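# Stock each low shelf with box, tape and sponge

## Task

Make every low shelf in the room hold exactly one cardboard box, one roll of masking tape and one yellow sponge, each resting directly on the shelf surface rather than on top of another item. Use spares from the desk to fill whatever is missing, and leave any unused spares on the desk. The robot must not tip over or finish leaning, or the task fails. Items count only if they stay put without the robot holding them. At the end, release everything and move the robot away.

## Robot and tools

Robot: a Hello Robot Stretch 3 with one arm. It has a two-wheel base (0.33 m long, 0.34 m wide), a lift that slides up a mast, and a telescoping arm that reaches out to the robot's RIGHT side. There is no sideways driving, so to shift the gripper forward or back you drive the base. Turning in place pivots about the point midway between the drive wheels, 0.05 m behind the front edge. With the arm retracted and the wrist folded, a turn sweeps a circle of radius 0.28 m; an unfolded, level gripper reaches past that circle.

Frames: the base frame has its origin on the floor between the drive wheels, x forward, y left, z up. hand_pose is reported in this frame at the point where closed fingertips meet; with all wrist joints at zero its x axis is up, y points back along the arm toward the mast, z toward the robot's rear. The odometry frame is the base frame at the start of the scene. base_odometry comes from wheel counts, so slip looks like travel; heading runs -3.142 to 3.142, positive left.

Tool execute_actions: argument "actions" is a list holding one action (or empty, which just reports state and pictures). An action may have "base", "joints", or both, plus optional "contact_limits"; its motions start together. "base" holds exactly one command, a relative offset from where the base last measured itself: {"translate_m": d} drives d metres straight (forward positive, -1 to 1), or {"rotate_rad": d} turns in place d radians (counter-clockwise/left positive, -3.2 to 3.2). "joints" is one object mapping joint names to absolute targets: lift_m 0 to 1.1 m (arm height); arm_m 0 to 0.52 m (extension); wrist_yaw_rad -1.345 to 4.42 (0 along the arm, positive toward the front, 3.0 folded over the base); wrist_pitch_rad -1.57 to 0.451 (0 level, negative tips fingers down); wrist_roll_rad -2.911 to 2.911 (0 fingers side by side); gripper_m -0.089 to 0.179 (larger is wider; the fingertip gap is about 0.007 smaller near closed and 0.025 smaller fully open, zero below 0.007); head_pan_rad -3.953 to 1.73 (0 forward, positive left, -1.57 faces the arm); head_tilt_rad -1.53 to 0.419 (negative looks down). Joints left out may keep pushing toward an earlier target. "contact_limits" accepts only arm_m, an effort percentage 1 to 100 at which the arm motion halts (contact_stop); lower is gentler, too low stops immediately. "cameras" lists head_camera, nav_camera, wrist_camera or all; omitted/null means all, [] means none. Bad keys or out-of-range numbers reject the whole call. An action runs at most 15 s. If a result reports a stop, the rest of that reply's motion calls are skipped.

Tool wait: {"seconds": 0 to 10}; commands nothing new and returns state and pictures. Tool zoom_image: {"camera", "region": [x0, y0, x1, y1]} in pixels of that camera's latest full image, top-left origin, at most 504 by 504. Tool finished_scene: {"scene": number of the current scene}; irreversible, and the result says whether the goal was met and gives the next task. Ending a reply with no tool call ends everything.

Results: joint_positions; base_status and joint_status ("done"; "off_target" = stopped short, maybe still pushing; "contact_stop", "time_out", "torque_fault" = target dropped). After a contact stop the arm or lift goes slack until commanded again; a slack lift can sag under load or be pushed up when closing fingers on a surface. on_its_own describes uncommanded joints; "held at" is a target, not a position. motor_effort in percent (positive toward higher values), bracket = peak of last action; readings are biased and noisy. Wheel effort positive means pushing forward. turned_by_wheels and turned_by_imu give turn since the last result. base_tilt in degrees (forward/right positive), with a fixed offset up to about 4 degrees. lidar_m: 12 distances from the base origin, 30-degree sectors, first straight ahead then counter-clockwise (4th left, 7th behind, 10th right), scanning a plane 0.17 m up, range 0.15 to 12 m; blind to glass and low objects, may miss thin legs, partly blocked by the robot's own body. wrist_depth_mm (45 to 1000) and head_depth_mm (280 to 4000, sideways image) are 7x7 grids of median depths; "-" means no value. Camera calibrations are given for head_camera (896x504), nav_camera (fisheye 672x504) and wrist_camera (644x364); wrist camera pose errors grow with arm extension.

Speed: the base is fast (0.30 m/s, 1.9 rad/s) only when stowed: lift_m below 0.30, arm_m below 0.03, wrist_yaw_rad above 2.54; else 0.10 m/s and 0.63 rad/s.

Gripping: command gripper_m below the object's width to grasp; to release, open at least 0.02 beyond where the fingers made contact. Readings do not confirm a hold, so check images. Overly hard squeezes get reduced by a stall guard and slippery items may slide; resend a different value to squeeze again.

Avoid: folding or unfolding the wrist unless lift_m is 0.32 to 0.95, wrist_pitch_rad -0.4 and roll near 0 (once folded, lift may drop to 0.25). If wrist_yaw_rad is below -0.4, keep pitch at -0.5 or lower. Pushing the arm into something fixed with the gripper higher than roughly 0.45 m can tip the robot, more so with a raised contact limit or a repeated push. Don't drive while the gripper is holding or pressing something immovable; snagging furniture, especially reversing, can tip it. If tilted, reverse the last move in small steps, pull the gripper free, and lower lift to about 0.2. Base, wrist and head have no contact stop; prolonged wrist strain causes a 10 s torque fault. Avoid drops, slams and hard pushes. Loose objects may occasionally be nudged by outside forces. The robot keeps executing while you think, and faster robot motion is preferred.

Each tool is called after "Call:" by a JSON object that holds its "name" and its "arguments".

## Session

Call:
{"name": "execute_actions", "arguments": {"actions": []}}

Scene clock: 0.00 s.
base_odometry: x=+0.000 y=+0.000 heading=+0.000 (m, m, rad; odometry frame)
turned_by_wheels: +0.000 (rad since the last result)
turned_by_imu: +0.000 (rad since the last result)
base_tilt: forward=-0.2 right=-1.2 (deg)
lidar_m: 0.66 0.66 0.74 1.53 1.53 0.83 0.88 0.69 0.98 1.59 1.45 0.78
head_depth_mm: 703 706 711 714 721 724 728 / 684 686 690 694 698 704 705 / 654 657 661 665 668 672 675 / 631 635 638 642 644 648 652 / 610 613 617 620 623 626 630 / 590 594 598 600 602 604 609 / 572 576 578 581 584 586 589
base_status: not commanded
joint_positions: lift_m=+0.305 arm_m=+0.001 wrist_yaw_rad=+2.805 wrist_pitch_rad=-0.395 wrist_roll_rad=-0.002 gripper_m=+0.037 head_pan_rad=-0.019 head_tilt_rad=-0.016
joint_status: not commanded
motor_effort: left_wheel=+0 right_wheel=-1 lift_m=+23 arm_m=-1 wrist_yaw_rad=+0 wrist_pitch_rad=+4 wrist_roll_rad=+0 gripper_m=+0 head_pan_rad=+1 head_tilt_rad=+2 (%)
hand_pose: x=+0.0538 y=+0.0688 z=+0.3232 quat_wxyz=(+0.253, +0.706, +0.021, +0.661) (m; base frame)
wrist_depth_mm: - - - - 752 616 503 / - - - - 837 640 518 / - - - - 869 672 547 / - 818 796 833 805 706 568 / 647 673 665 664 683 652 590 / 547 - 567 545 - 550 535 / 465 - - 469 463 466 461
pictures: head_camera (sideways: a quarter turn clockwise sets it upright), nav_camera (sideways: a quarter turn counterclockwise sets it upright), wrist_camera
Images, in order (width x height): head_camera 896x504, nav_camera 672x504, wrist_camera 644x364.

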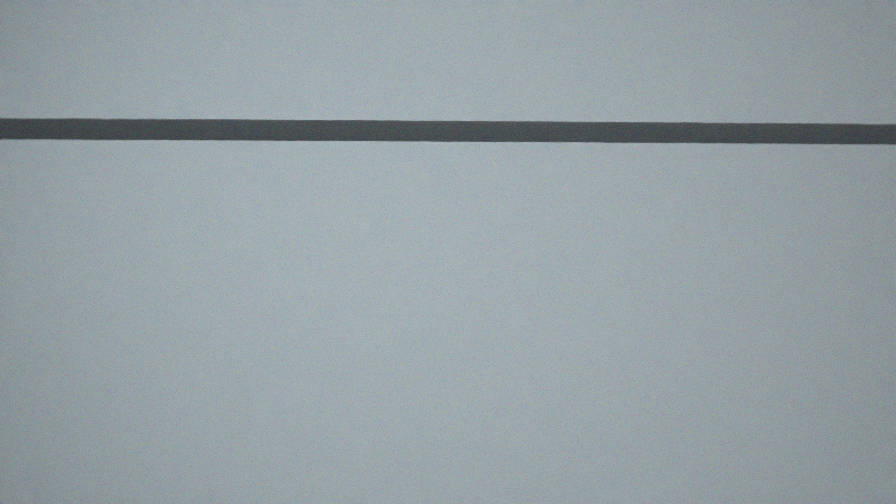

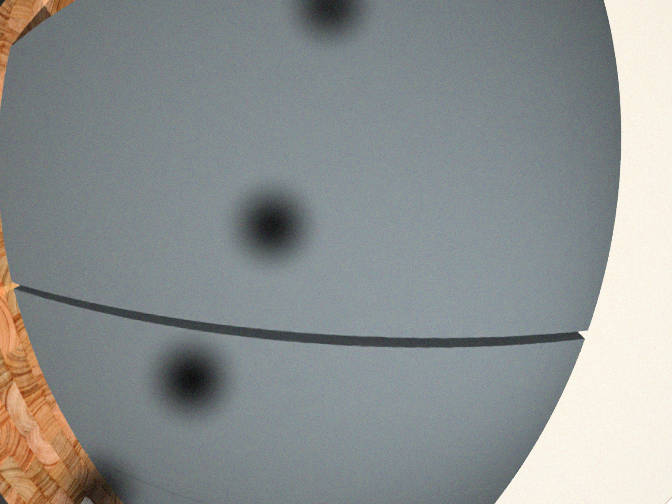

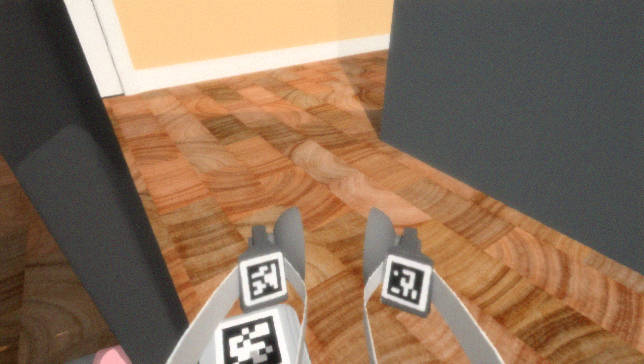

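Call:
{"name": "execute_actions", "arguments": {"actions": [{"joints":{"head_pan_rad":1.5,"head_tilt_rad":-0.6}}], "cameras": ["head_camera","nav_camera"]}}

Call:
{"name": "execute_actions", "arguments": {"actions": [{"joints":{"head_pan_rad":-1.5,"head_tilt_rad":-0.6}}], "cameras": ["head_camera","nav_camera"]}}

Call:
{"name": "execute_actions", "arguments": {"actions": [{"joints":{"head_pan_rad":-3.0,"head_tilt_rad":-0.6}}], "cameras": ["head_camera","nav_camera"]}}

Scene clock: 4.77 s.
base_odometry: x=+0.000 y=+0.000 heading=+0.000 (m, m, rad; odometry frame)
turned_by_wheels: +0.000 (rad since the last result)
turned_by_imu: +0.000 (rad since the last result)
base_tilt: forward=-0.3 right=-1.2 (deg)
lidar_m: 0.66 0.66 0.75 1.53 1.53 0.83 0.88 0.69 0.98 1.59 1.45 0.79
head_depth_mm: 1550 1748 1991 2216 1766 1253 1202 / 1493 1676 1899 2135 1771 1437 1211 / 1437 1605 1803 2042 1774 1439 1210 / 1387 1533 1729 1952 1775 1444 1211 / 1332 1474 1650 1883 1785 1443 1215 / 1289 1421 1566 1772 1772 1438 1218 / 1227 1346 1504 1683 1779 1479 -
base_status: not commanded
joint_positions: lift_m=+0.305 arm_m=+0.001 wrist_yaw_rad=+2.805 wrist_pitch_rad=-0.395 wrist_roll_rad=-0.002 gripper_m=+0.037 head_pan_rad=+1.493 head_tilt_rad=-0.592
joint_status: all done
motor_effort: left_wheel=+0(1) right_wheel=-1(0) lift_m=+25(24) arm_m=+0(1) wrist_yaw_rad=-1(1) wrist_pitch_rad=+4(4) wrist_roll_rad=+0(0) gripper_m=+0(0) head_pan_rad=+3(36) head_tilt_rad=-4(39) (%)
hand_pose: x=+0.0538 y=+0.0688 z=+0.3232 quat_wxyz=(+0.253, +0.706, +0.021, +0.661) (m; base frame)
wrist_depth_mm: - - - - 746 597 502 / - - - - 829 629 514 / - - - - 873 673 552 / - 827 801 809 807 700 557 / 639 680 669 650 685 660 596 / 541 - 557 537 - 529 541 / 467 - - 462 468 464 463
pictures: head_camera (sideways: a quarter turn clockwise sets it upright), nav_camera (sideways: a quarter turn counterclockwise sets it upright)
camera_calibration (this result's frames):
head_camera: T_world_to_cam=[[-0.053404, -0.573466, -0.817487, 1.08352], [-0.99786, 0.0615786, 0.0219899, -0.0141909], [0.0377292, 0.816911, -0.575528, 0.704919], [0, 0, 0, 1]] pos_world=[0.0171079, 0.0463819, 1.29178]
nav_camera: T_world_to_cam=[[0.0155797, 0.598571, 0.800918, -1.00601], [0.999109, -0.0407408, 0.0110128, 0.0282678], [0.039222, 0.800033, -0.598672, 0.735931], [0, 0, 0, 1]] pos_world=[-0.0414339, 0.014551, 1.246]
Images, in order (width x height): head_camera 896x504, nav_camera 672x504.

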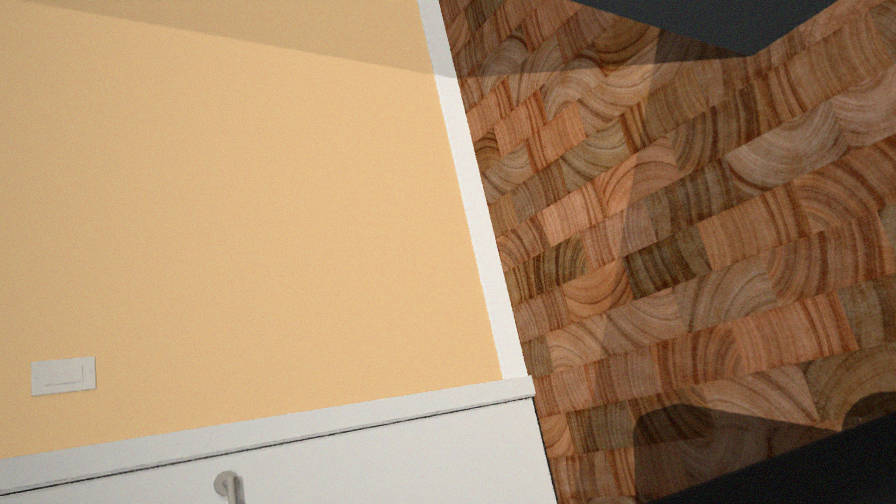

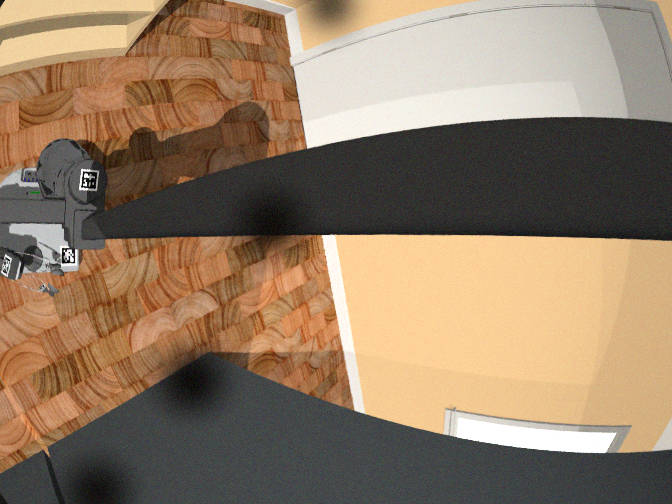

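Scene clock: 6.73 s.
base_odometry: x=+0.000 y=+0.000 heading=+0.000 (m, m, rad; odometry frame)
turned_by_wheels: +0.000 (rad since the last result)
turned_by_imu: +0.000 (rad since the last result)
base_tilt: forward=-0.3 right=-1.2 (deg)
lidar_m: 0.66 0.66 0.74 1.53 1.53 0.83 0.88 0.69 0.98 1.59 1.45 0.78
head_depth_mm: 1910 1984 1953 2124 1776 1435 1206 / 1970 2139 2052 2230 1767 1439 1207 / 1941 2096 2459 2297 1770 1437 1211 / 1914 2082 1791 2207 1773 1439 1211 / 1858 2028 1720 2313 1777 1444 1212 / 1835 1995 1770 2329 1786 1442 1215 / 1801 1948 1679 2168 1782 1442 1215
base_status: not commanded
joint_positions: lift_m=+0.305 arm_m=+0.001 wrist_yaw_rad=+2.805 wrist_pitch_rad=-0.395 wrist_roll_rad=-0.002 gripper_m=+0.037 head_pan_rad=-1.493 head_tilt_rad=-0.593
joint_status: all done
motor_effort: left_wheel=+1(0) right_wheel=+0(0) lift_m=+24(24) arm_m=-2(1) wrist_yaw_rad=+1(0) wrist_pitch_rad=+4(4) wrist_roll_rad=+0(0) gripper_m=+0(0) head_pan_rad=-3(35) head_tilt_rad=-5(4) (%)
hand_pose: x=+0.0538 y=+0.0688 z=+0.3232 quat_wxyz=(+0.253, +0.706, +0.021, +0.661) (m; base frame)
wrist_depth_mm: - - - - 792 607 506 / - - - - 820 634 528 / - - - - 871 661 540 / - 813 813 825 807 715 575 / 653 656 665 656 679 654 585 / 552 - 554 543 - 546 544 / 466 - - 464 464 465 469
pictures: head_camera (sideways: a quarter turn clockwise sets it upright), nav_camera (sideways: a quarter turn counterclockwise sets it upright)
camera_calibration (this result's frames):
head_camera: T_world_to_cam=[[-0.0363974, 0.575009, -0.817337, 1.08322], [0.995304, 0.0942648, 0.0219941, -0.0263548], [0.0896929, -0.812698, -0.57574, 0.704878], [0, 0, 0, 1]] pos_world=[0.002435, -0.0475265, 1.29177]
nav_camera: T_world_to_cam=[[0.0776637, -0.593925, 0.800763, -1.00619], [-0.993299, -0.115052, 0.0110031, 0.0404341], [0.0855944, -0.796251, -0.59888, 0.735919], [0, 0, 0, 1]] pos_world=[0.0553168, -0.00697128, 1.246]
Images, in order (width x height): head_camera 896x504, nav_camera 672x504.

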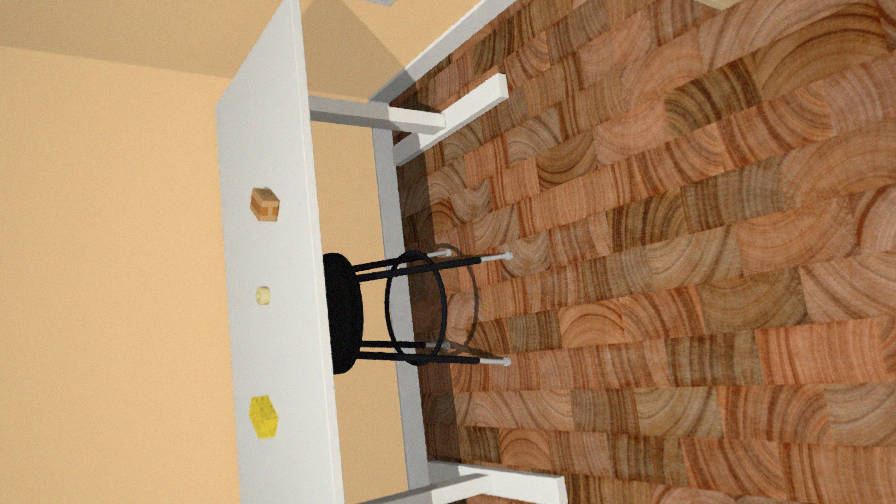

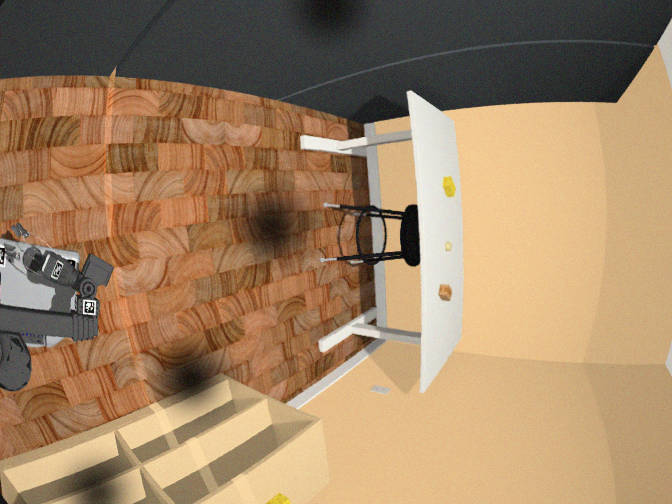

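Scene clock: 8.03 s.
base_odometry: x=+0.000 y=+0.000 heading=+0.000 (m, m, rad; odometry frame)
turned_by_wheels: +0.000 (rad since the last result)
turned_by_imu: +0.000 (rad since the last result)
base_tilt: forward=-0.4 right=-1.2 (deg)
lidar_m: 0.66 0.66 0.74 1.53 1.53 0.83 0.87 0.69 0.98 1.59 1.45 0.78
head_depth_mm: 929 1036 1172 1303 1043 1326 1209 / 915 1023 1151 1208 1037 1285 1211 / 905 1007 1137 1215 1035 1250 1212 / 892 994 1116 1200 1039 1256 1213 / 883 981 1103 1183 1002 1156 1214 / 872 965 1079 1164 1005 1118 1200 / 862 955 1070 1165 969 1118 1193
base_status: not commanded
joint_positions: lift_m=+0.305 arm_m=+0.001 wrist_yaw_rad=+2.805 wrist_pitch_rad=-0.395 wrist_roll_rad=-0.002 gripper_m=+0.037 head_pan_rad=-2.993 head_tilt_rad=-0.593
joint_status: all done
motor_effort: left_wheel=+1(1) right_wheel=+0(0) lift_m=+24(24) arm_m=-2(0) wrist_yaw_rad=+1(0) wrist_pitch_rad=+4(4) wrist_roll_rad=+0(0) gripper_m=+0(0) head_pan_rad=-3(33) head_tilt_rad=-4(3) (%)
hand_pose: x=+0.0538 y=+0.0688 z=+0.3232 quat_wxyz=(+0.253, +0.706, +0.021, +0.661) (m; base frame)
wrist_depth_mm: - - - - 772 600 501 / - - - - 847 638 528 / - - - - 884 675 550 / - 818 811 820 793 715 564 / 646 659 666 655 678 639 586 / 549 - 567 540 - 545 528 / 469 - - 463 466 460 464
pictures: head_camera (sideways: a quarter turn clockwise sets it upright), nav_camera (sideways: a quarter turn counterclockwise sets it upright)
camera_calibration (this result's frames):
head_camera: T_world_to_cam=[[0.571016, 0.0769852, -0.817321, 1.0795], [0.164435, -0.986143, 0.0219946, -0.021287], [-0.804302, -0.146956, -0.575762, 0.71036], [0, 0, 0, 1]] pos_world=[-0.0415665, 0.000293889, 1.29176]
nav_camera: T_world_to_cam=[[-0.586965, -0.119486, 0.800747, -1.00211], [-0.185029, 0.982671, 0.0110021, 0.035505], [-0.788186, -0.141704, -0.598902, 0.741277], [0, 0, 0, 1]] pos_world=[0.00262924, -0.0495864, 1.246]
Images, in order (width x height): head_camera 896x504, nav_camera 672x504.

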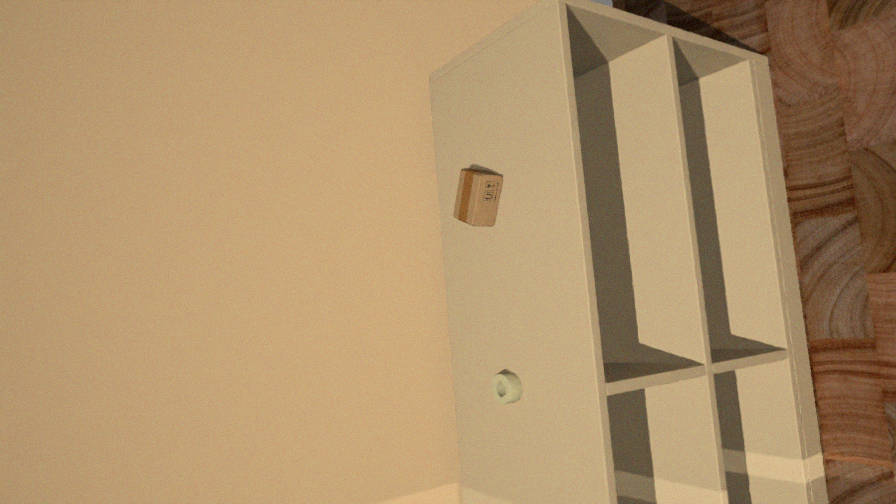

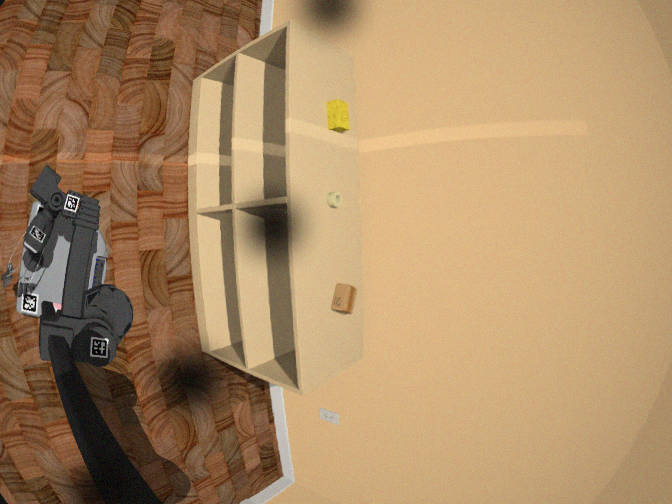

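Call:
{"name": "execute_actions", "arguments": {"actions": [{"base":{"rotate_rad":1.63},"joints":{"lift_m":0.27,"head_pan_rad":-1.6,"head_tilt_rad":-0.5}}], "cameras": []}}

Call:
{"name": "execute_actions", "arguments": {"actions": [{"base":{"translate_m":1.0}}], "cameras": ["head_camera","nav_camera"]}}

Scene clock: 18.17 s.
base_odometry: x=+0.000 y=+0.000 heading=+1.630 (m, m, rad; odometry frame)
turned_by_wheels: +1.630 (rad since the last result)
turned_by_imu: +1.638 (rad since the last result)
base_tilt: forward=-0.3 right=-1.1 (deg)
lidar_m: 1.52 1.53 0.83 0.95 1.08 0.98 1.59 1.30 0.76 0.66 0.66 0.77
head_depth_mm: 585 647 722 814 937 1098 1238 / 575 637 705 798 915 1045 1212 / 555 610 674 756 860 1001 1183 / 541 593 654 731 827 951 1122 / 527 577 634 706 793 909 1066 / 515 561 616 683 765 870 1010 / 502 547 599 662 740 839 970
base_status: done
joint_positions: lift_m=+0.270 arm_m=+0.001 wrist_yaw_rad=+2.805 wrist_pitch_rad=-0.396 wrist_roll_rad=-0.002 gripper_m=+0.037 head_pan_rad=-1.607 head_tilt_rad=-0.507
joint_status: all done
motor_effort: left_wheel=-3(9) right_wheel=+2(7) lift_m=+21(22) arm_m=-1(1) wrist_yaw_rad=+0(1) wrist_pitch_rad=+5(5) wrist_roll_rad=+0(0) gripper_m=+0(0) head_pan_rad=+3(35) head_tilt_rad=+4(16) (%)
hand_pose: x=+0.0537 y=+0.0686 z=+0.2877 quat_wxyz=(+0.254, +0.706, +0.022, +0.661) (m; base frame)
wrist_depth_mm: - 894 - 971 - - - / - 978 - - - - - / - 794 854 906 976 - 964 / - 711 744 759 735 739 761 / 592 608 602 580 617 582 592 / 494 - 521 492 - 496 492 / 447 - - 426 435 422 426
pictures: none
No camera images: the call's "cameras" was empty. Leave "cameras" out to get every camera's image.

Scene clock: 23.17 s.
base_odometry: x=-0.059 y=+0.998 heading=+1.630 (m, m, rad; odometry frame)
turned_by_wheels: +0.000 (rad since the last result)
turned_by_imu: +0.000 (rad since the last result)
base_tilt: forward=-0.3 right=-1.1 (deg)
lidar_m: 0.58 0.56 0.66 1.19 1.05 1.42 1.91 0.81 0.56 0.77 1.15 0.67
head_depth_mm: 589 617 645 673 710 747 828 / 717 755 799 849 904 963 1037 / 3137 3343 3431 2522 1869 1410 1263 / 3067 3300 3527 2676 1968 1541 1274 / 2980 3242 3472 2666 1955 1538 1272 / 2889 3157 3398 2682 1952 1545 1277 / 2820 3053 3019 2694 1961 1543 1276
base_status: done
joint_positions: lift_m=+0.270 arm_m=+0.001 wrist_yaw_rad=+2.805 wrist_pitch_rad=-0.397 wrist_roll_rad=-0.002 gripper_m=+0.037 head_pan_rad=-1.607 head_tilt_rad=-0.507
joint_status: not commanded
motor_effort: left_wheel=-3(7) right_wheel=+2(7) lift_m=+22(22) arm_m=+0(1) wrist_yaw_rad=+0(0) wrist_pitch_rad=+5(5) wrist_roll_rad=+0(0) gripper_m=+0(0) head_pan_rad=+3(3) head_tilt_rad=+3(3) (%)
hand_pose: x=+0.0537 y=+0.0686 z=+0.2876 quat_wxyz=(+0.254, +0.706, +0.022, +0.661) (m; base frame)
wrist_depth_mm: - - - 961 696 534 438 / - - - - 747 567 443 / - - 970 - 789 584 466 / - 750 755 737 746 630 502 / 593 602 621 605 624 588 515 / 501 - 515 502 - 500 491 / 444 - - 436 422 423 425
pictures: head_camera (sideways: a quarter turn clockwise sets it upright), nav_camera (sideways: a quarter turn counterclockwise sets it upright)
camera_calibration (this result's frames):
head_camera: T_world_to_cam=[[0.026654, 0.503254, -0.863727, 1.14333], [0.999632, -0.0177468, 0.0205076, -0.0244483], [-0.00500782, -0.863956, -0.503542, 0.611522], [0, 0, 0, 1]] pos_world=[-0.00297256, -0.0474905, 1.29595]
nav_camera: T_world_to_cam=[[0.0121444, -0.528081, 0.849107, -1.06882], [-0.9999, -0.000229138, 0.0141586, 0.0363649], [-0.00728232, -0.849194, -0.52803, 0.644309], [0, 0, 0, 1]] pos_world=[0.0540335, -0.0172699, 1.24724]
Images, in order (width x height): head_camera 896x504, nav_camera 672x504.

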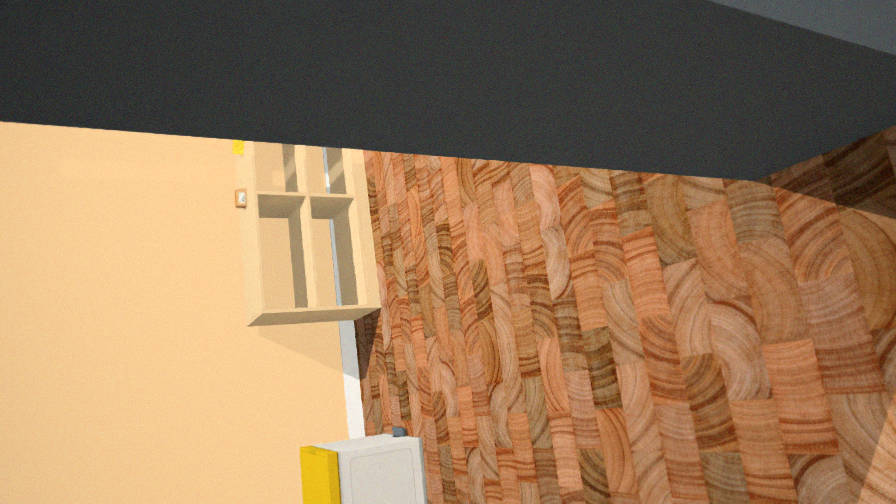

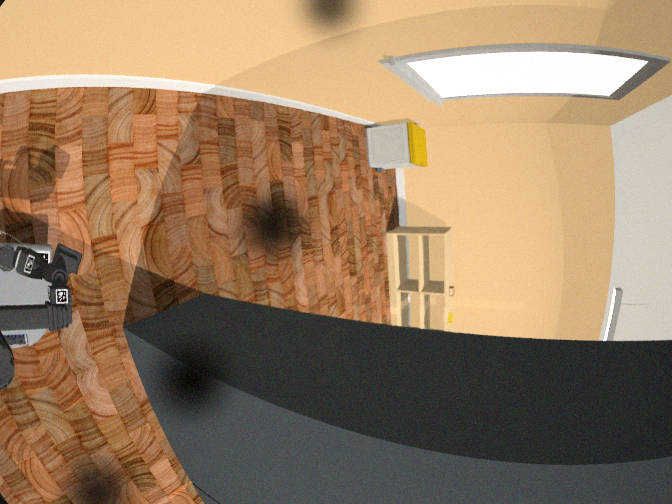

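Call:
{"name": "zoom_image", "arguments": {"camera": "head_camera", "region": [180, 120, 400, 340]}}

Region (180, 120, 400, 340) of head_camera's 896x504 image, scaled by 2.291, with more detail than that image has.

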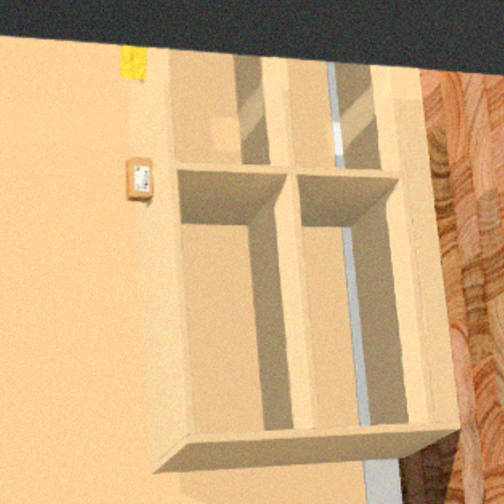

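Call:
{"name": "execute_actions", "arguments": {"actions": [{"base":{"rotate_rad":0.04},"joints":{"head_pan_rad":-3.1,"head_tilt_rad":-0.7}}], "cameras": []}}

Call:
{"name": "execute_actions", "arguments": {"actions": [{"base":{"translate_m":-1.0}}], "cameras": []}}

Call:
{"name": "execute_actions", "arguments": {"actions": [{"base":{"translate_m":-0.95}}], "cameras": ["head_camera","nav_camera"]}}

Scene clock: 38.73 s.
base_odometry: x=-0.059 y=+0.998 heading=+1.670 (m, m, rad; odometry frame)
turned_by_wheels: +0.040 (rad since the last result)
turned_by_imu: +0.040 (rad since the last result)
base_tilt: forward=-0.2 right=-1.1 (deg)
lidar_m: 0.58 0.56 0.67 1.29 1.05 1.42 2.61 0.76 0.56 0.83 1.08 0.66
head_depth_mm: 2619 2810 2446 2007 1616 1347 1160 / 2728 3141 2667 2014 1610 1355 1162 / 2722 3123 2669 2017 1618 1351 1164 / 2675 3003 2682 2025 1624 1351 1164 / 2658 3104 2694 2029 1623 1360 1164 / 2648 2954 2684 2031 1627 1356 1167 / 2178 1999 1830 1701 1535 1325 1161
base_status: done
joint_positions: lift_m=+0.270 arm_m=+0.001 wrist_yaw_rad=+2.805 wrist_pitch_rad=-0.397 wrist_roll_rad=-0.002 gripper_m=+0.037 head_pan_rad=-3.093 head_tilt_rad=-0.691
joint_status: all done
motor_effort: left_wheel=-3(10) right_wheel=+2(5) lift_m=+22(21) arm_m=-1(0) wrist_yaw_rad=+0(1) wrist_pitch_rad=+5(5) wrist_roll_rad=+0(0) gripper_m=+0(0) head_pan_rad=-3(33) head_tilt_rad=-5(23) (%)
hand_pose: x=+0.0537 y=+0.0686 z=+0.2876 quat_wxyz=(+0.254, +0.706, +0.022, +0.661) (m; base frame)
wrist_depth_mm: - - - - 716 548 444 / - - - - 770 569 454 / - 997 969 988 791 603 463 / - 751 742 750 752 635 492 / 594 619 603 590 626 598 517 / 503 - 510 502 - 502 492 / 442 - - 431 424 435 421
pictures: none
No camera images: the call's "cameras" was empty. Leave "cameras" out to get every camera's image.

Scene clock: 43.67 s.
base_odometry: x=+0.040 y=+0.003 heading=+1.669 (m, m, rad; odometry frame)
turned_by_wheels: +0.000 (rad since the last result)
turned_by_imu: -0.001 (rad since the last result)
base_tilt: forward=-0.3 right=-1.1 (deg)
lidar_m: 1.53 1.55 0.87 1.05 0.89 1.00 1.59 1.15 0.71 0.62 0.62 0.74
head_depth_mm: 1978 1844 2317 2017 1618 1352 1155 / 1957 1731 2433 2013 1613 1346 1155 / 1925 1732 2442 2031 1619 1348 1158 / 1898 1732 2128 2013 1621 1358 1164 / 1877 1736 2324 2008 1626 1356 1160 / 1851 1747 2341 2025 1631 1357 1167 / 1825 1756 2232 2032 1628 1366 1166
base_status: done
joint_positions: lift_m=+0.270 arm_m=+0.001 wrist_yaw_rad=+2.805 wrist_pitch_rad=-0.397 wrist_roll_rad=-0.002 gripper_m=+0.037 head_pan_rad=-3.093 head_tilt_rad=-0.692
joint_status: not commanded
motor_effort: left_wheel=-3(11) right_wheel=+2(4) lift_m=+21(22) arm_m=-1(2) wrist_yaw_rad=+0(0) wrist_pitch_rad=+5(5) wrist_roll_rad=+0(0) gripper_m=+0(0) head_pan_rad=-3(3) head_tilt_rad=-4(5) (%)
hand_pose: x=+0.0537 y=+0.0686 z=+0.2876 quat_wxyz=(+0.254, +0.706, +0.022, +0.661) (m; base frame)
wrist_depth_mm: - 924 - 991 - - - / - - - - - - - / - 783 862 926 975 986 970 / - 766 729 723 759 729 731 / 600 604 620 589 607 599 590 / 509 - 518 501 - 499 491 / 440 - - 428 430 437 429
pictures: none
No camera images: the call's "cameras" was empty. Leave "cameras" out to get every camera's image.

Scene clock: 48.43 s.
base_odometry: x=+0.133 y=-0.942 heading=+1.669 (m, m, rad; odometry frame)
turned_by_wheels: +0.000 (rad since the last result)
turned_by_imu: -0.001 (rad since the last result)
base_tilt: forward=-0.2 right=-1.1 (deg)
lidar_m: 2.46 0.96 0.96 0.56 0.92 1.04 0.64 0.72 0.92 0.82 0.82 0.98
head_depth_mm: 1126 1282 1162 880 1428 1352 1157 / 1111 1260 1163 865 1492 1350 1161 / 1094 1238 1169 880 776 1350 1163 / 1081 1223 1171 885 777 1329 1165 / 1067 1203 1173 886 756 1327 1167 / 1052 1187 1174 888 756 1329 1163 / 1040 1168 1180 891 736 1360 1165
base_status: done
joint_positions: lift_m=+0.270 arm_m=+0.001 wrist_yaw_rad=+2.805 wrist_pitch_rad=-0.397 wrist_roll_rad=-0.002 gripper_m=+0.037 head_pan_rad=-3.093 head_tilt_rad=-0.693
joint_status: not commanded
motor_effort: left_wheel=-3(11) right_wheel=+2(4) lift_m=+22(21) arm_m=-1(1) wrist_yaw_rad=+0(0) wrist_pitch_rad=+5(5) wrist_roll_rad=+0(0) gripper_m=+0(0) head_pan_rad=-2(3) head_tilt_rad=-5(4) (%)
hand_pose: x=+0.0537 y=+0.0686 z=+0.2876 quat_wxyz=(+0.254, +0.706, +0.022, +0.661) (m; base frame)
wrist_depth_mm: - 787 670 965 - - - / - 834 795 - - - - / - 875 858 805 870 953 982 / - 741 756 715 740 733 727 / 591 604 615 594 632 581 582 / 500 - 514 504 - 504 502 / 442 - - 430 421 426 423
pictures: head_camera (sideways: a quarter turn clockwise sets it upright), nav_camera (sideways: a quarter turn counterclockwise sets it upright)
camera_calibration (this result's frames):
head_camera: T_world_to_cam=[[0.654357, 0.0232539, -0.755828, 0.998831], [0.062623, -0.99776, 0.0235186, -0.0226471], [-0.753588, -0.0627218, -0.654348, 0.812281], [0, 0, 0, 1]] pos_world=[-0.040049, 0.00512461, 1.28699]
nav_camera: T_world_to_cam=[[-0.67272, -0.0638593, 0.737136, -0.918674], [-0.0866424, 0.996213, 0.00723249, 0.0398137], [-0.734806, -0.0590018, -0.675706, 0.840859], [0, 0, 0, 1]] pos_world=[0.00330725, -0.0487166, 1.24507]
Images, in order (width x height): head_camera 896x504, nav_camera 672x504.

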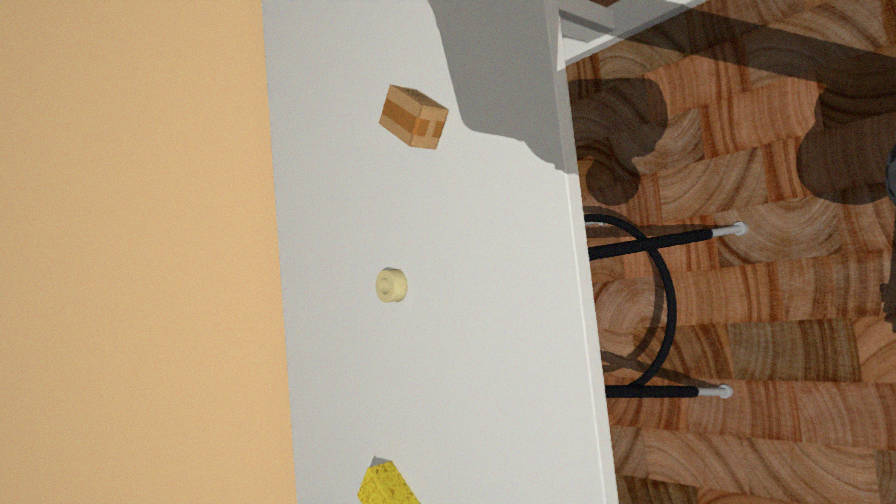

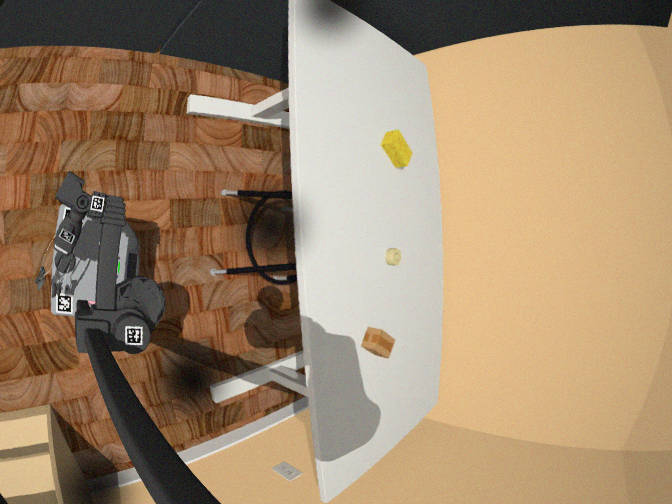

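Call:
{"name": "execute_actions", "arguments": {"actions": [{"base":{"translate_m":-0.1},"joints":{"lift_m":0.4}}], "cameras": []}}

Call:
{"name": "execute_actions", "arguments": {"actions": [{"base":{"rotate_rad":-1.375},"joints":{"lift_m":0.9,"head_pan_rad":-1.6,"head_tilt_rad":-0.8}}], "cameras": ["head_camera"]}}

Call:
{"name": "execute_actions", "arguments": {"actions": [{"joints":{"wrist_yaw_rad":0,"gripper_m":0.12,"arm_m":0.1}}]}}

Scene clock: 59.77 s.
base_odometry: x=+0.143 y=-1.042 heading=+1.669 (m, m, rad; odometry frame)
turned_by_wheels: +0.000 (rad since the last result)
turned_by_imu: +0.000 (rad since the last result)
base_tilt: forward=-0.2 right=-1.2 (deg)
lidar_m: 2.56 1.03 0.58 0.67 0.89 0.95 0.54 0.64 0.93 0.84 0.85 1.01
head_depth_mm: 1037 1181 1162 879 708 1346 1161 / 1025 1160 1169 823 708 1351 1185 / 1010 1137 1168 885 710 1325 1189 / 996 1127 1170 886 712 1267 1164 / 987 1109 1175 888 711 1267 1163 / 972 1089 1176 888 715 1271 1166 / 959 1073 1158 887 714 1267 1166
base_status: done
joint_positions: lift_m=+0.400 arm_m=+0.001 wrist_yaw_rad=+2.805 wrist_pitch_rad=-0.397 wrist_roll_rad=-0.002 gripper_m=+0.037 head_pan_rad=-3.093 head_tilt_rad=-0.693
joint_status: all done
motor_effort: left_wheel=-3(12) right_wheel=+2(5) lift_m=+27(27) arm_m=-1(2) wrist_yaw_rad=+0(1) wrist_pitch_rad=+5(5) wrist_roll_rad=+0(0) gripper_m=+0(0) head_pan_rad=-3(3) head_tilt_rad=-5(4) (%)
hand_pose: x=+0.0537 y=+0.0686 z=+0.4174 quat_wxyz=(+0.254, +0.706, +0.022, +0.661) (m; base frame)
wrist_depth_mm: - 759 848 701 - 950 - / - 819 903 713 - - - / - 884 969 866 - - - / - 905 957 844 922 - 978 / 772 827 814 770 845 787 780 / 656 - 673 657 - 660 649 / 573 545 568 566 570 561 557
pictures: none
No camera images: the call's "cameras" was empty. Leave "cameras" out to get every camera's image.

Scene clock: 65.13 s.
base_odometry: x=+0.143 y=-1.042 heading=+0.294 (m, m, rad; odometry frame)
turned_by_wheels: -1.375 (rad since the last result)
turned_by_imu: -1.385 (rad since the last result)
base_tilt: forward=-0.3 right=-1.2 (deg)
lidar_m: 0.84 0.87 1.17 2.56 1.11 0.58 0.89 0.92 0.95 0.54 0.64 0.88
head_depth_mm: 1006 1146 981 766 - - 1125 / 1008 1145 985 788 - - 1129 / 1006 1150 989 788 690 - - / 1004 1151 988 789 709 - - / 1000 1151 990 793 691 1244 1128 / 996 1149 987 791 694 1288 1132 / 993 1142 996 795 694 1295 1127
base_status: done
joint_positions: lift_m=+0.900 arm_m=+0.001 wrist_yaw_rad=+2.805 wrist_pitch_rad=-0.397 wrist_roll_rad=-0.002 gripper_m=+0.037 head_pan_rad=-1.607 head_tilt_rad=-0.790
joint_status: all done
motor_effort: left_wheel=+3(8) right_wheel=-3(5) lift_m=+27(29) arm_m=-1(0) wrist_yaw_rad=+0(1) wrist_pitch_rad=+5(5) wrist_roll_rad=+0(0) gripper_m=+0(0) head_pan_rad=+2(35) head_tilt_rad=-6(19) (%)
hand_pose: x=+0.0537 y=+0.0686 z=+0.9174 quat_wxyz=(+0.254, +0.706, +0.022, +0.661) (m; base frame)
wrist_depth_mm: - - - - - 948 725 / - - - - - 981 746 / - - - - - - 761 / - - - - - - 791 / 957 - - - - - 813 / 921 - - - - - 836 / - - - - - - 857
pictures: head_camera (sideways: a quarter turn clockwise sets it upright)
camera_calibration (this result's frames):
head_camera: T_world_to_cam=[[0.0347228, 0.724544, -0.688353, 0.914674], [0.999396, -0.0243491, 0.0247835, -0.0300051], [0.00119594, -0.688798, -0.724952, 0.899509], [0, 0, 0, 1]] pos_world=[-0.00284878, -0.0438731, 1.28246]
Images, in order (width x height): head_camera 896x504.

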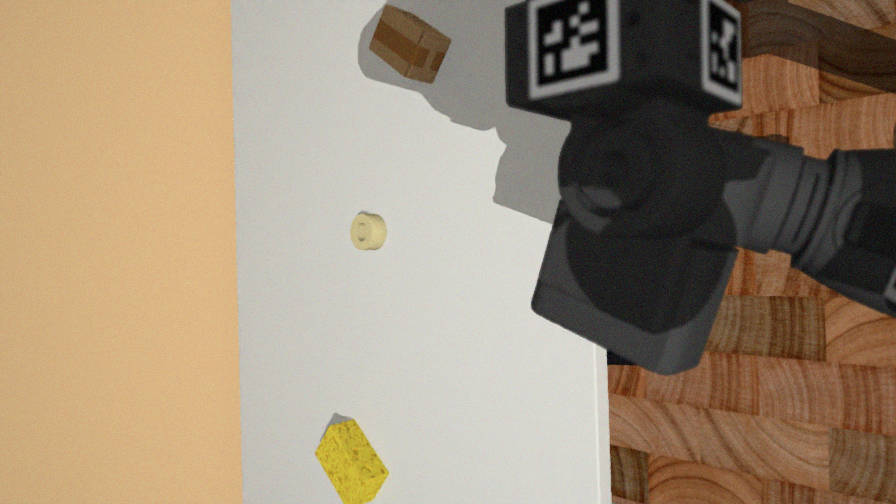

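Scene clock: 67.53 s.
base_odometry: x=+0.143 y=-1.042 heading=+0.294 (m, m, rad; odometry frame)
turned_by_wheels: +0.000 (rad since the last result)
turned_by_imu: +0.000 (rad since the last result)
base_tilt: forward=-0.3 right=-1.1 (deg)
lidar_m: 0.84 0.87 1.18 2.56 1.11 0.58 0.89 0.92 0.95 0.54 0.64 0.88
head_depth_mm: 1010 1141 1016 - 1396 1284 1124 / 1007 1148 1040 - 1421 1285 1122 / 1005 1147 1021 - 1405 1288 1126 / 1001 1154 1024 778 699 1265 1128 / 999 1150 991 781 690 1288 1130 / 1000 1146 990 793 693 1293 1131 / 994 1144 995 793 693 1295 1132
base_status: not commanded
joint_positions: lift_m=+0.900 arm_m=+0.100 wrist_yaw_rad=+0.002 wrist_pitch_rad=-0.397 wrist_roll_rad=-0.002 gripper_m=+0.120 head_pan_rad=-1.607 head_tilt_rad=-0.790
joint_status: all done
motor_effort: left_wheel=+3(4) right_wheel=-3(3) lift_m=+27(26) arm_m=+2(4) wrist_yaw_rad=-2(3) wrist_pitch_rad=+5(5) wrist_roll_rad=+0(0) gripper_m=+0(94) head_pan_rad=+3(3) head_tilt_rad=-5(5) (%)
hand_pose: x=-0.0211 y=-0.4716 z=+0.9174 quat_wxyz=(+0.694, +0.140, -0.692, -0.139) (m; base frame)
wrist_depth_mm: 755 762 770 751 752 761 766 / 851 843 840 829 839 816 809 / 755 778 749 766 781 744 758 / 575 519 581 579 568 576 573 / 470 465 466 464 466 433 466 / 385 384 383 386 386 - 381 / 332 333 336 337 334 331 334
pictures: head_camera (sideways: a quarter turn clockwise sets it upright), nav_camera (sideways: a quarter turn counterclockwise sets it upright), wrist_camera
camera_calibration (this result's frames):
head_camera: T_world_to_cam=[[0.0347229, 0.724549, -0.688349, 0.914668], [0.999396, -0.0243493, 0.0247836, -0.0300052], [0.0011961, -0.688794, -0.724957, 0.899514], [0, 0, 0, 1]] pos_world=[-0.00284877, -0.043873, 1.28246]
nav_camera: T_world_to_cam=[[0.00425321, -0.744361, 0.667764, -0.832399], [-0.999991, -0.00259826, 0.00347297, 0.0502803], [-0.000850117, -0.667772, -0.744365, 0.925678], [0, 0, 0, 1]] pos_world=[0.0546071, -0.00133287, 1.24471]
wrist_camera: T_world_to_cam=[[-0.999309, -0.0305212, -0.0212015, -0.00747823], [0.000451143, 0.560502, -0.828153, 1.05356], [0.0371597, -0.82759, -0.560101, 0.292357], [0, 0, 0, 1]] pos_world=[-0.0188123, -0.348802, 1.0361]
Images, in order (width x height): head_camera 896x504, nav_camera 672x504, wrist_camera 644x364.

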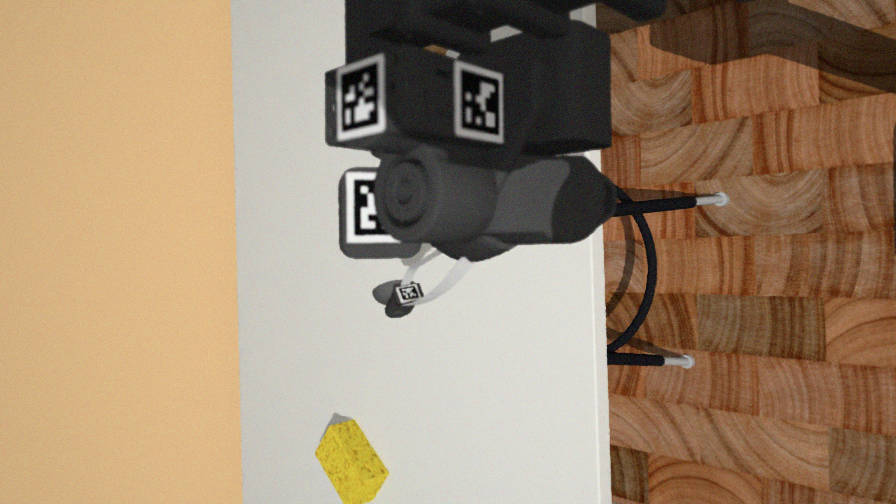

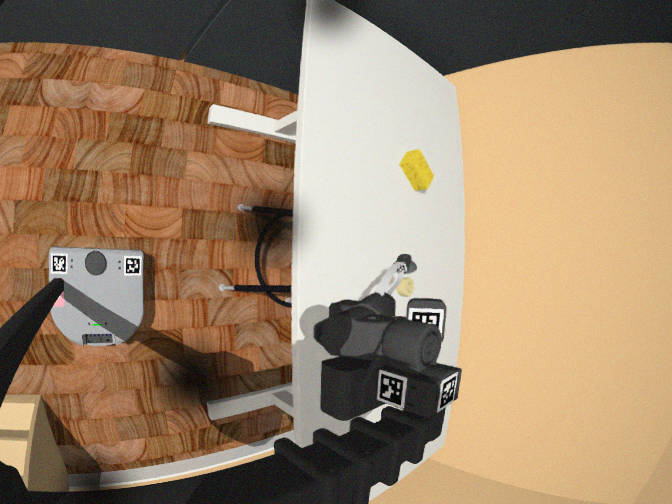

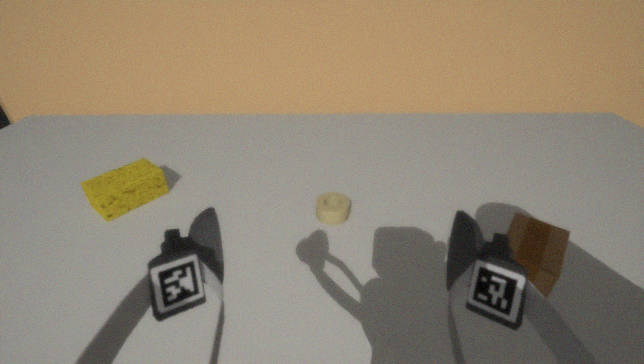

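Call:
{"name": "execute_actions", "arguments": {"actions": [{"joints":{"lift_m":0.73,"arm_m":0.29}}], "cameras": ["head_camera","wrist_camera"]}}

Scene clock: 75.40 s.
base_odometry: x=+0.143 y=-1.042 heading=+0.294 (m, m, rad; odometry frame)
turned_by_wheels: +0.000 (rad since the last result)
turned_by_imu: +0.000 (rad since the last result)
base_tilt: forward=-0.2 right=-1.1 (deg)
lidar_m: 0.84 0.87 1.18 2.57 1.12 0.58 0.89 0.92 0.95 0.54 0.64 0.88
head_depth_mm: 1009 1147 981 763 688 - - / 1008 1148 982 - 689 1285 1125 / 1006 1147 1001 - 690 1289 1128 / 1001 1152 987 767 690 1264 1127 / 1002 1147 992 791 691 1285 1131 / 996 1145 989 791 692 1293 1130 / 994 1141 993 793 694 1295 1129
base_status: not commanded
joint_positions: lift_m=+0.730 arm_m=+0.290 wrist_yaw_rad=+0.000 wrist_pitch_rad=-0.397 wrist_roll_rad=-0.002 gripper_m=+0.120 head_pan_rad=-1.607 head_tilt_rad=-0.790
joint_status: all done
motor_effort: left_wheel=+4(3) right_wheel=-3(2) lift_m=+21(24) arm_m=+3(2) wrist_yaw_rad=-1(2) wrist_pitch_rad=+5(5) wrist_roll_rad=+0(0) gripper_m=+0(0) head_pan_rad=+3(3) head_tilt_rad=-5(6) (%)
hand_pose: x=-0.0214 y=-0.6616 z=+0.7476 quat_wxyz=(+0.694, +0.140, -0.692, -0.139) (m; base frame)
wrist_depth_mm: 598 597 585 593 576 586 574 / 521 524 508 505 515 511 513 / 354 353 350 354 346 347 345 / 265 266 266 241 263 263 260 / 214 214 213 212 210 219 211 / 179 179 179 179 177 - 176 / 153 153 153 153 153 150 151
pictures: head_camera (sideways: a quarter turn clockwise sets it upright), wrist_camera
camera_calibration (this result's frames):
head_camera: T_world_to_cam=[[0.034723, 0.724552, -0.688345, 0.914663], [0.999396, -0.0243493, 0.0247836, -0.0300053], [0.00119632, -0.68879, -0.72496, 0.899519], [0, 0, 0, 1]] pos_world=[-0.00284876, -0.0438729, 1.28246]
wrist_camera: T_world_to_cam=[[-0.99935, -0.0291689, -0.0212017, -0.0162893], [0.00120981, 0.560501, -0.828153, 1.01949], [0.0360399, -0.82764, -0.560101, 0.0399906], [0, 0, 0, 1]] pos_world=[-0.0189533, -0.538801, 0.866344]
Images, in order (width x height): head_camera 896x504, wrist_camera 644x364.

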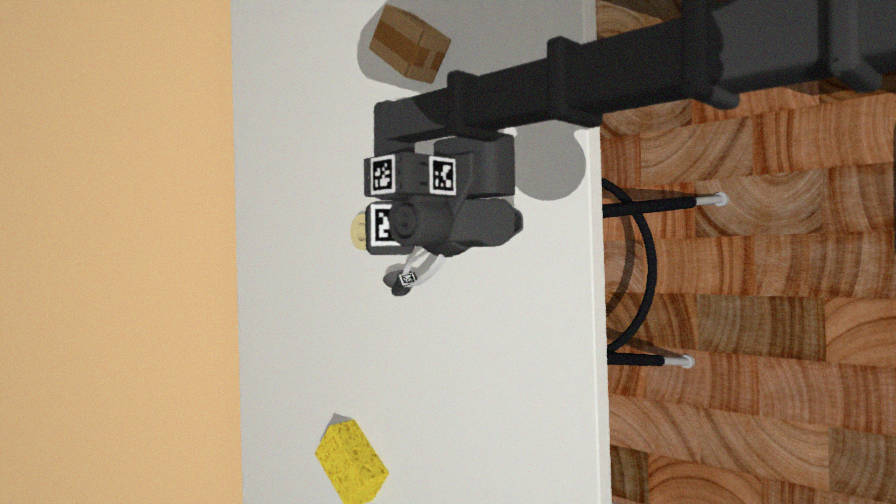

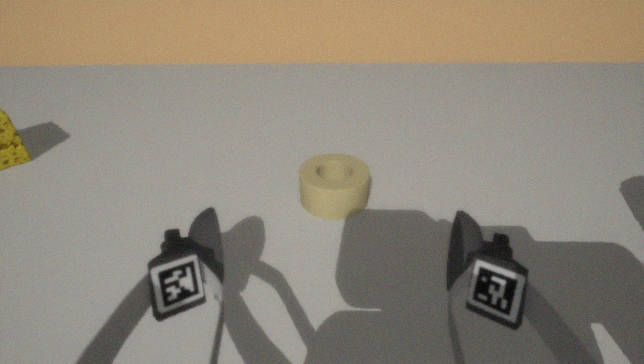

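Call:
{"name": "execute_actions", "arguments": {"actions": [{"joints":{"lift_m":0.724,"arm_m":0.365}}], "cameras": ["nav_camera","wrist_camera"]}}

Scene clock: 81.13 s.
base_odometry: x=+0.143 y=-1.042 heading=+0.294 (m, m, rad; odometry frame)
turned_by_wheels: +0.000 (rad since the last result)
turned_by_imu: +0.000 (rad since the last result)
base_tilt: forward=-0.3 right=-1.1 (deg)
lidar_m: 0.84 0.87 1.18 2.56 1.12 0.58 0.89 0.92 0.95 0.54 0.64 0.88
head_depth_mm: 1008 1145 980 764 688 - - / 1007 1151 1019 - 689 1288 1122 / 1005 1152 1060 746 689 1289 1128 / 1004 1155 1026 769 691 1259 1125 / 1000 1152 988 788 694 1294 1132 / 999 1146 992 792 692 1297 1131 / 997 1145 996 794 692 1297 1128
base_status: not commanded
joint_positions: lift_m=+0.724 arm_m=+0.365 wrist_yaw_rad=+0.000 wrist_pitch_rad=-0.397 wrist_roll_rad=-0.002 gripper_m=+0.120 head_pan_rad=-1.607 head_tilt_rad=-0.790
joint_status: all done
motor_effort: left_wheel=+4(4) right_wheel=-2(2) lift_m=+21(20) arm_m=+3(4) wrist_yaw_rad=-1(1) wrist_pitch_rad=+5(5) wrist_roll_rad=+0(0) gripper_m=+0(0) head_pan_rad=+3(3) head_tilt_rad=-6(6) (%)
hand_pose: x=-0.0214 y=-0.7366 z=+0.7416 quat_wxyz=(+0.694, +0.140, -0.692, -0.139) (m; base frame)
wrist_depth_mm: 525 514 514 517 519 513 509 / 494 500 495 491 491 487 477 / 337 338 334 335 330 330 331 / 255 255 253 252 253 250 249 / 205 204 204 177 203 211 201 / 171 171 170 153 165 - 169 / 147 146 147 146 146 144 144
pictures: nav_camera (sideways: a quarter turn counterclockwise sets it upright), wrist_camera
camera_calibration (this result's frames):
nav_camera: T_world_to_cam=[[0.00425306, -0.744365, 0.667759, -0.832394], [-0.999991, -0.00259828, 0.00347274, 0.0502806], [-0.00084996, -0.667768, -0.744369, 0.925683], [0, 0, 0, 1]] pos_world=[0.0546071, -0.00133253, 1.24471]
wrist_camera: T_world_to_cam=[[-0.99935, -0.0291679, -0.0212014, -0.0186038], [0.00121012, 0.560501, -0.828153, 1.05656], [0.0360389, -0.82764, -0.560101, -0.0254399], [0, 0, 0, 1]] pos_world=[-0.0189534, -0.613803, 0.860352]
Images, in order (width x height): nav_camera 672x504, wrist_camera 644x364.

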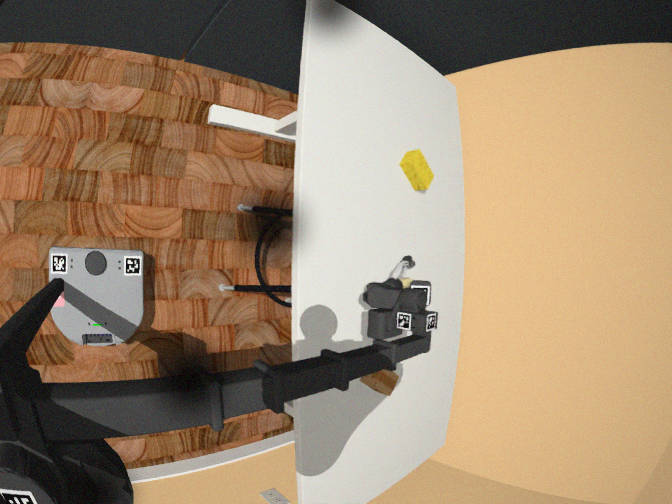

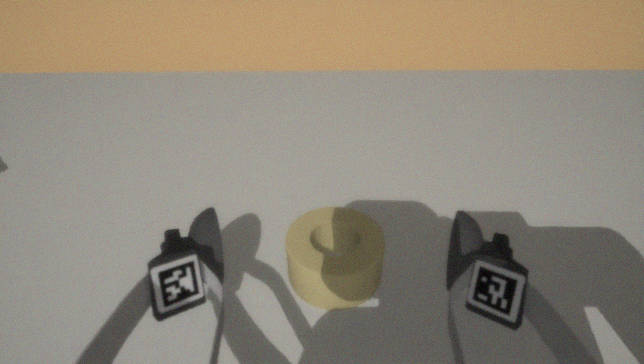

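Call:
{"name": "execute_actions", "arguments": {"actions": [{"joints":{"lift_m":0.719,"arm_m":0.372,"gripper_m":0.075}}], "cameras": ["wrist_camera"]}}

Scene clock: 85.23 s.
base_odometry: x=+0.143 y=-1.042 heading=+0.294 (m, m, rad; odometry frame)
turned_by_wheels: +0.000 (rad since the last result)
turned_by_imu: +0.000 (rad since the last result)
base_tilt: forward=-0.3 right=-1.1 (deg)
lidar_m: 0.84 0.87 1.18 2.57 1.11 0.58 0.89 0.92 0.95 0.54 0.64 0.88
head_depth_mm: 1011 1145 980 765 688 - - / 1006 1146 1016 789 699 1287 1122 / 1004 1148 1057 746 689 1289 1122 / 1001 1151 1024 767 692 1262 1129 / 999 1151 992 790 691 1291 1132 / 998 1147 993 791 693 1294 1132 / 996 1141 995 794 694 1293 1129
base_status: not commanded
joint_positions: lift_m=+0.719 arm_m=+0.372 wrist_yaw_rad=+0.000 wrist_pitch_rad=-0.377 wrist_roll_rad=-0.002 gripper_m=+0.075 head_pan_rad=-1.607 head_tilt_rad=-0.790
joint_status: all done
motor_effort: left_wheel=+4(4) right_wheel=-3(3) lift_m=+19(22) arm_m=+2(3) wrist_yaw_rad=+0(1) wrist_pitch_rad=-1(5) wrist_roll_rad=+0(0) gripper_m=-2(95) head_pan_rad=+3(2) head_tilt_rad=-6(6) (%)
hand_pose: x=-0.0214 y=-0.7459 z=+0.7411 quat_wxyz=(+0.695, +0.133, -0.694, -0.133) (m; base frame)
wrist_depth_mm: 505 518 516 502 506 511 502 / 551 546 540 515 513 513 515 / 348 347 343 345 344 343 338 / 259 258 256 254 255 255 254 / 206 205 214 174 213 202 202 / 170 171 164 143 162 169 170 / 146 145 146 145 146 144 144
pictures: wrist_camera
camera_calibration (this result's frames):
wrist_camera: T_world_to_cam=[[-0.99935, -0.0295731, -0.0206384, -0.0196037], [0.00121498, 0.544359, -0.838852, 1.05725], [0.0360421, -0.838331, -0.543969, -0.0533291], [0, 0, 0, 1]] pos_world=[-0.0189534, -0.620813, 0.857466]
Images, in order (width x height): wrist_camera 644x364.

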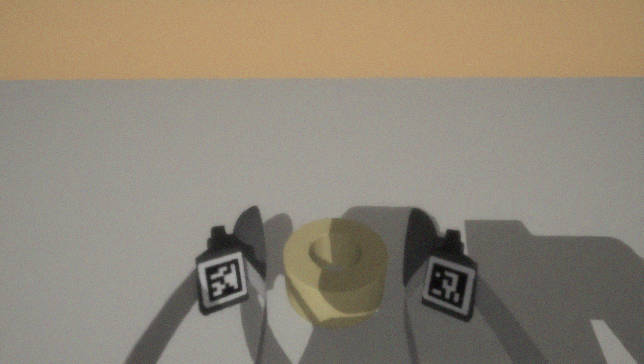

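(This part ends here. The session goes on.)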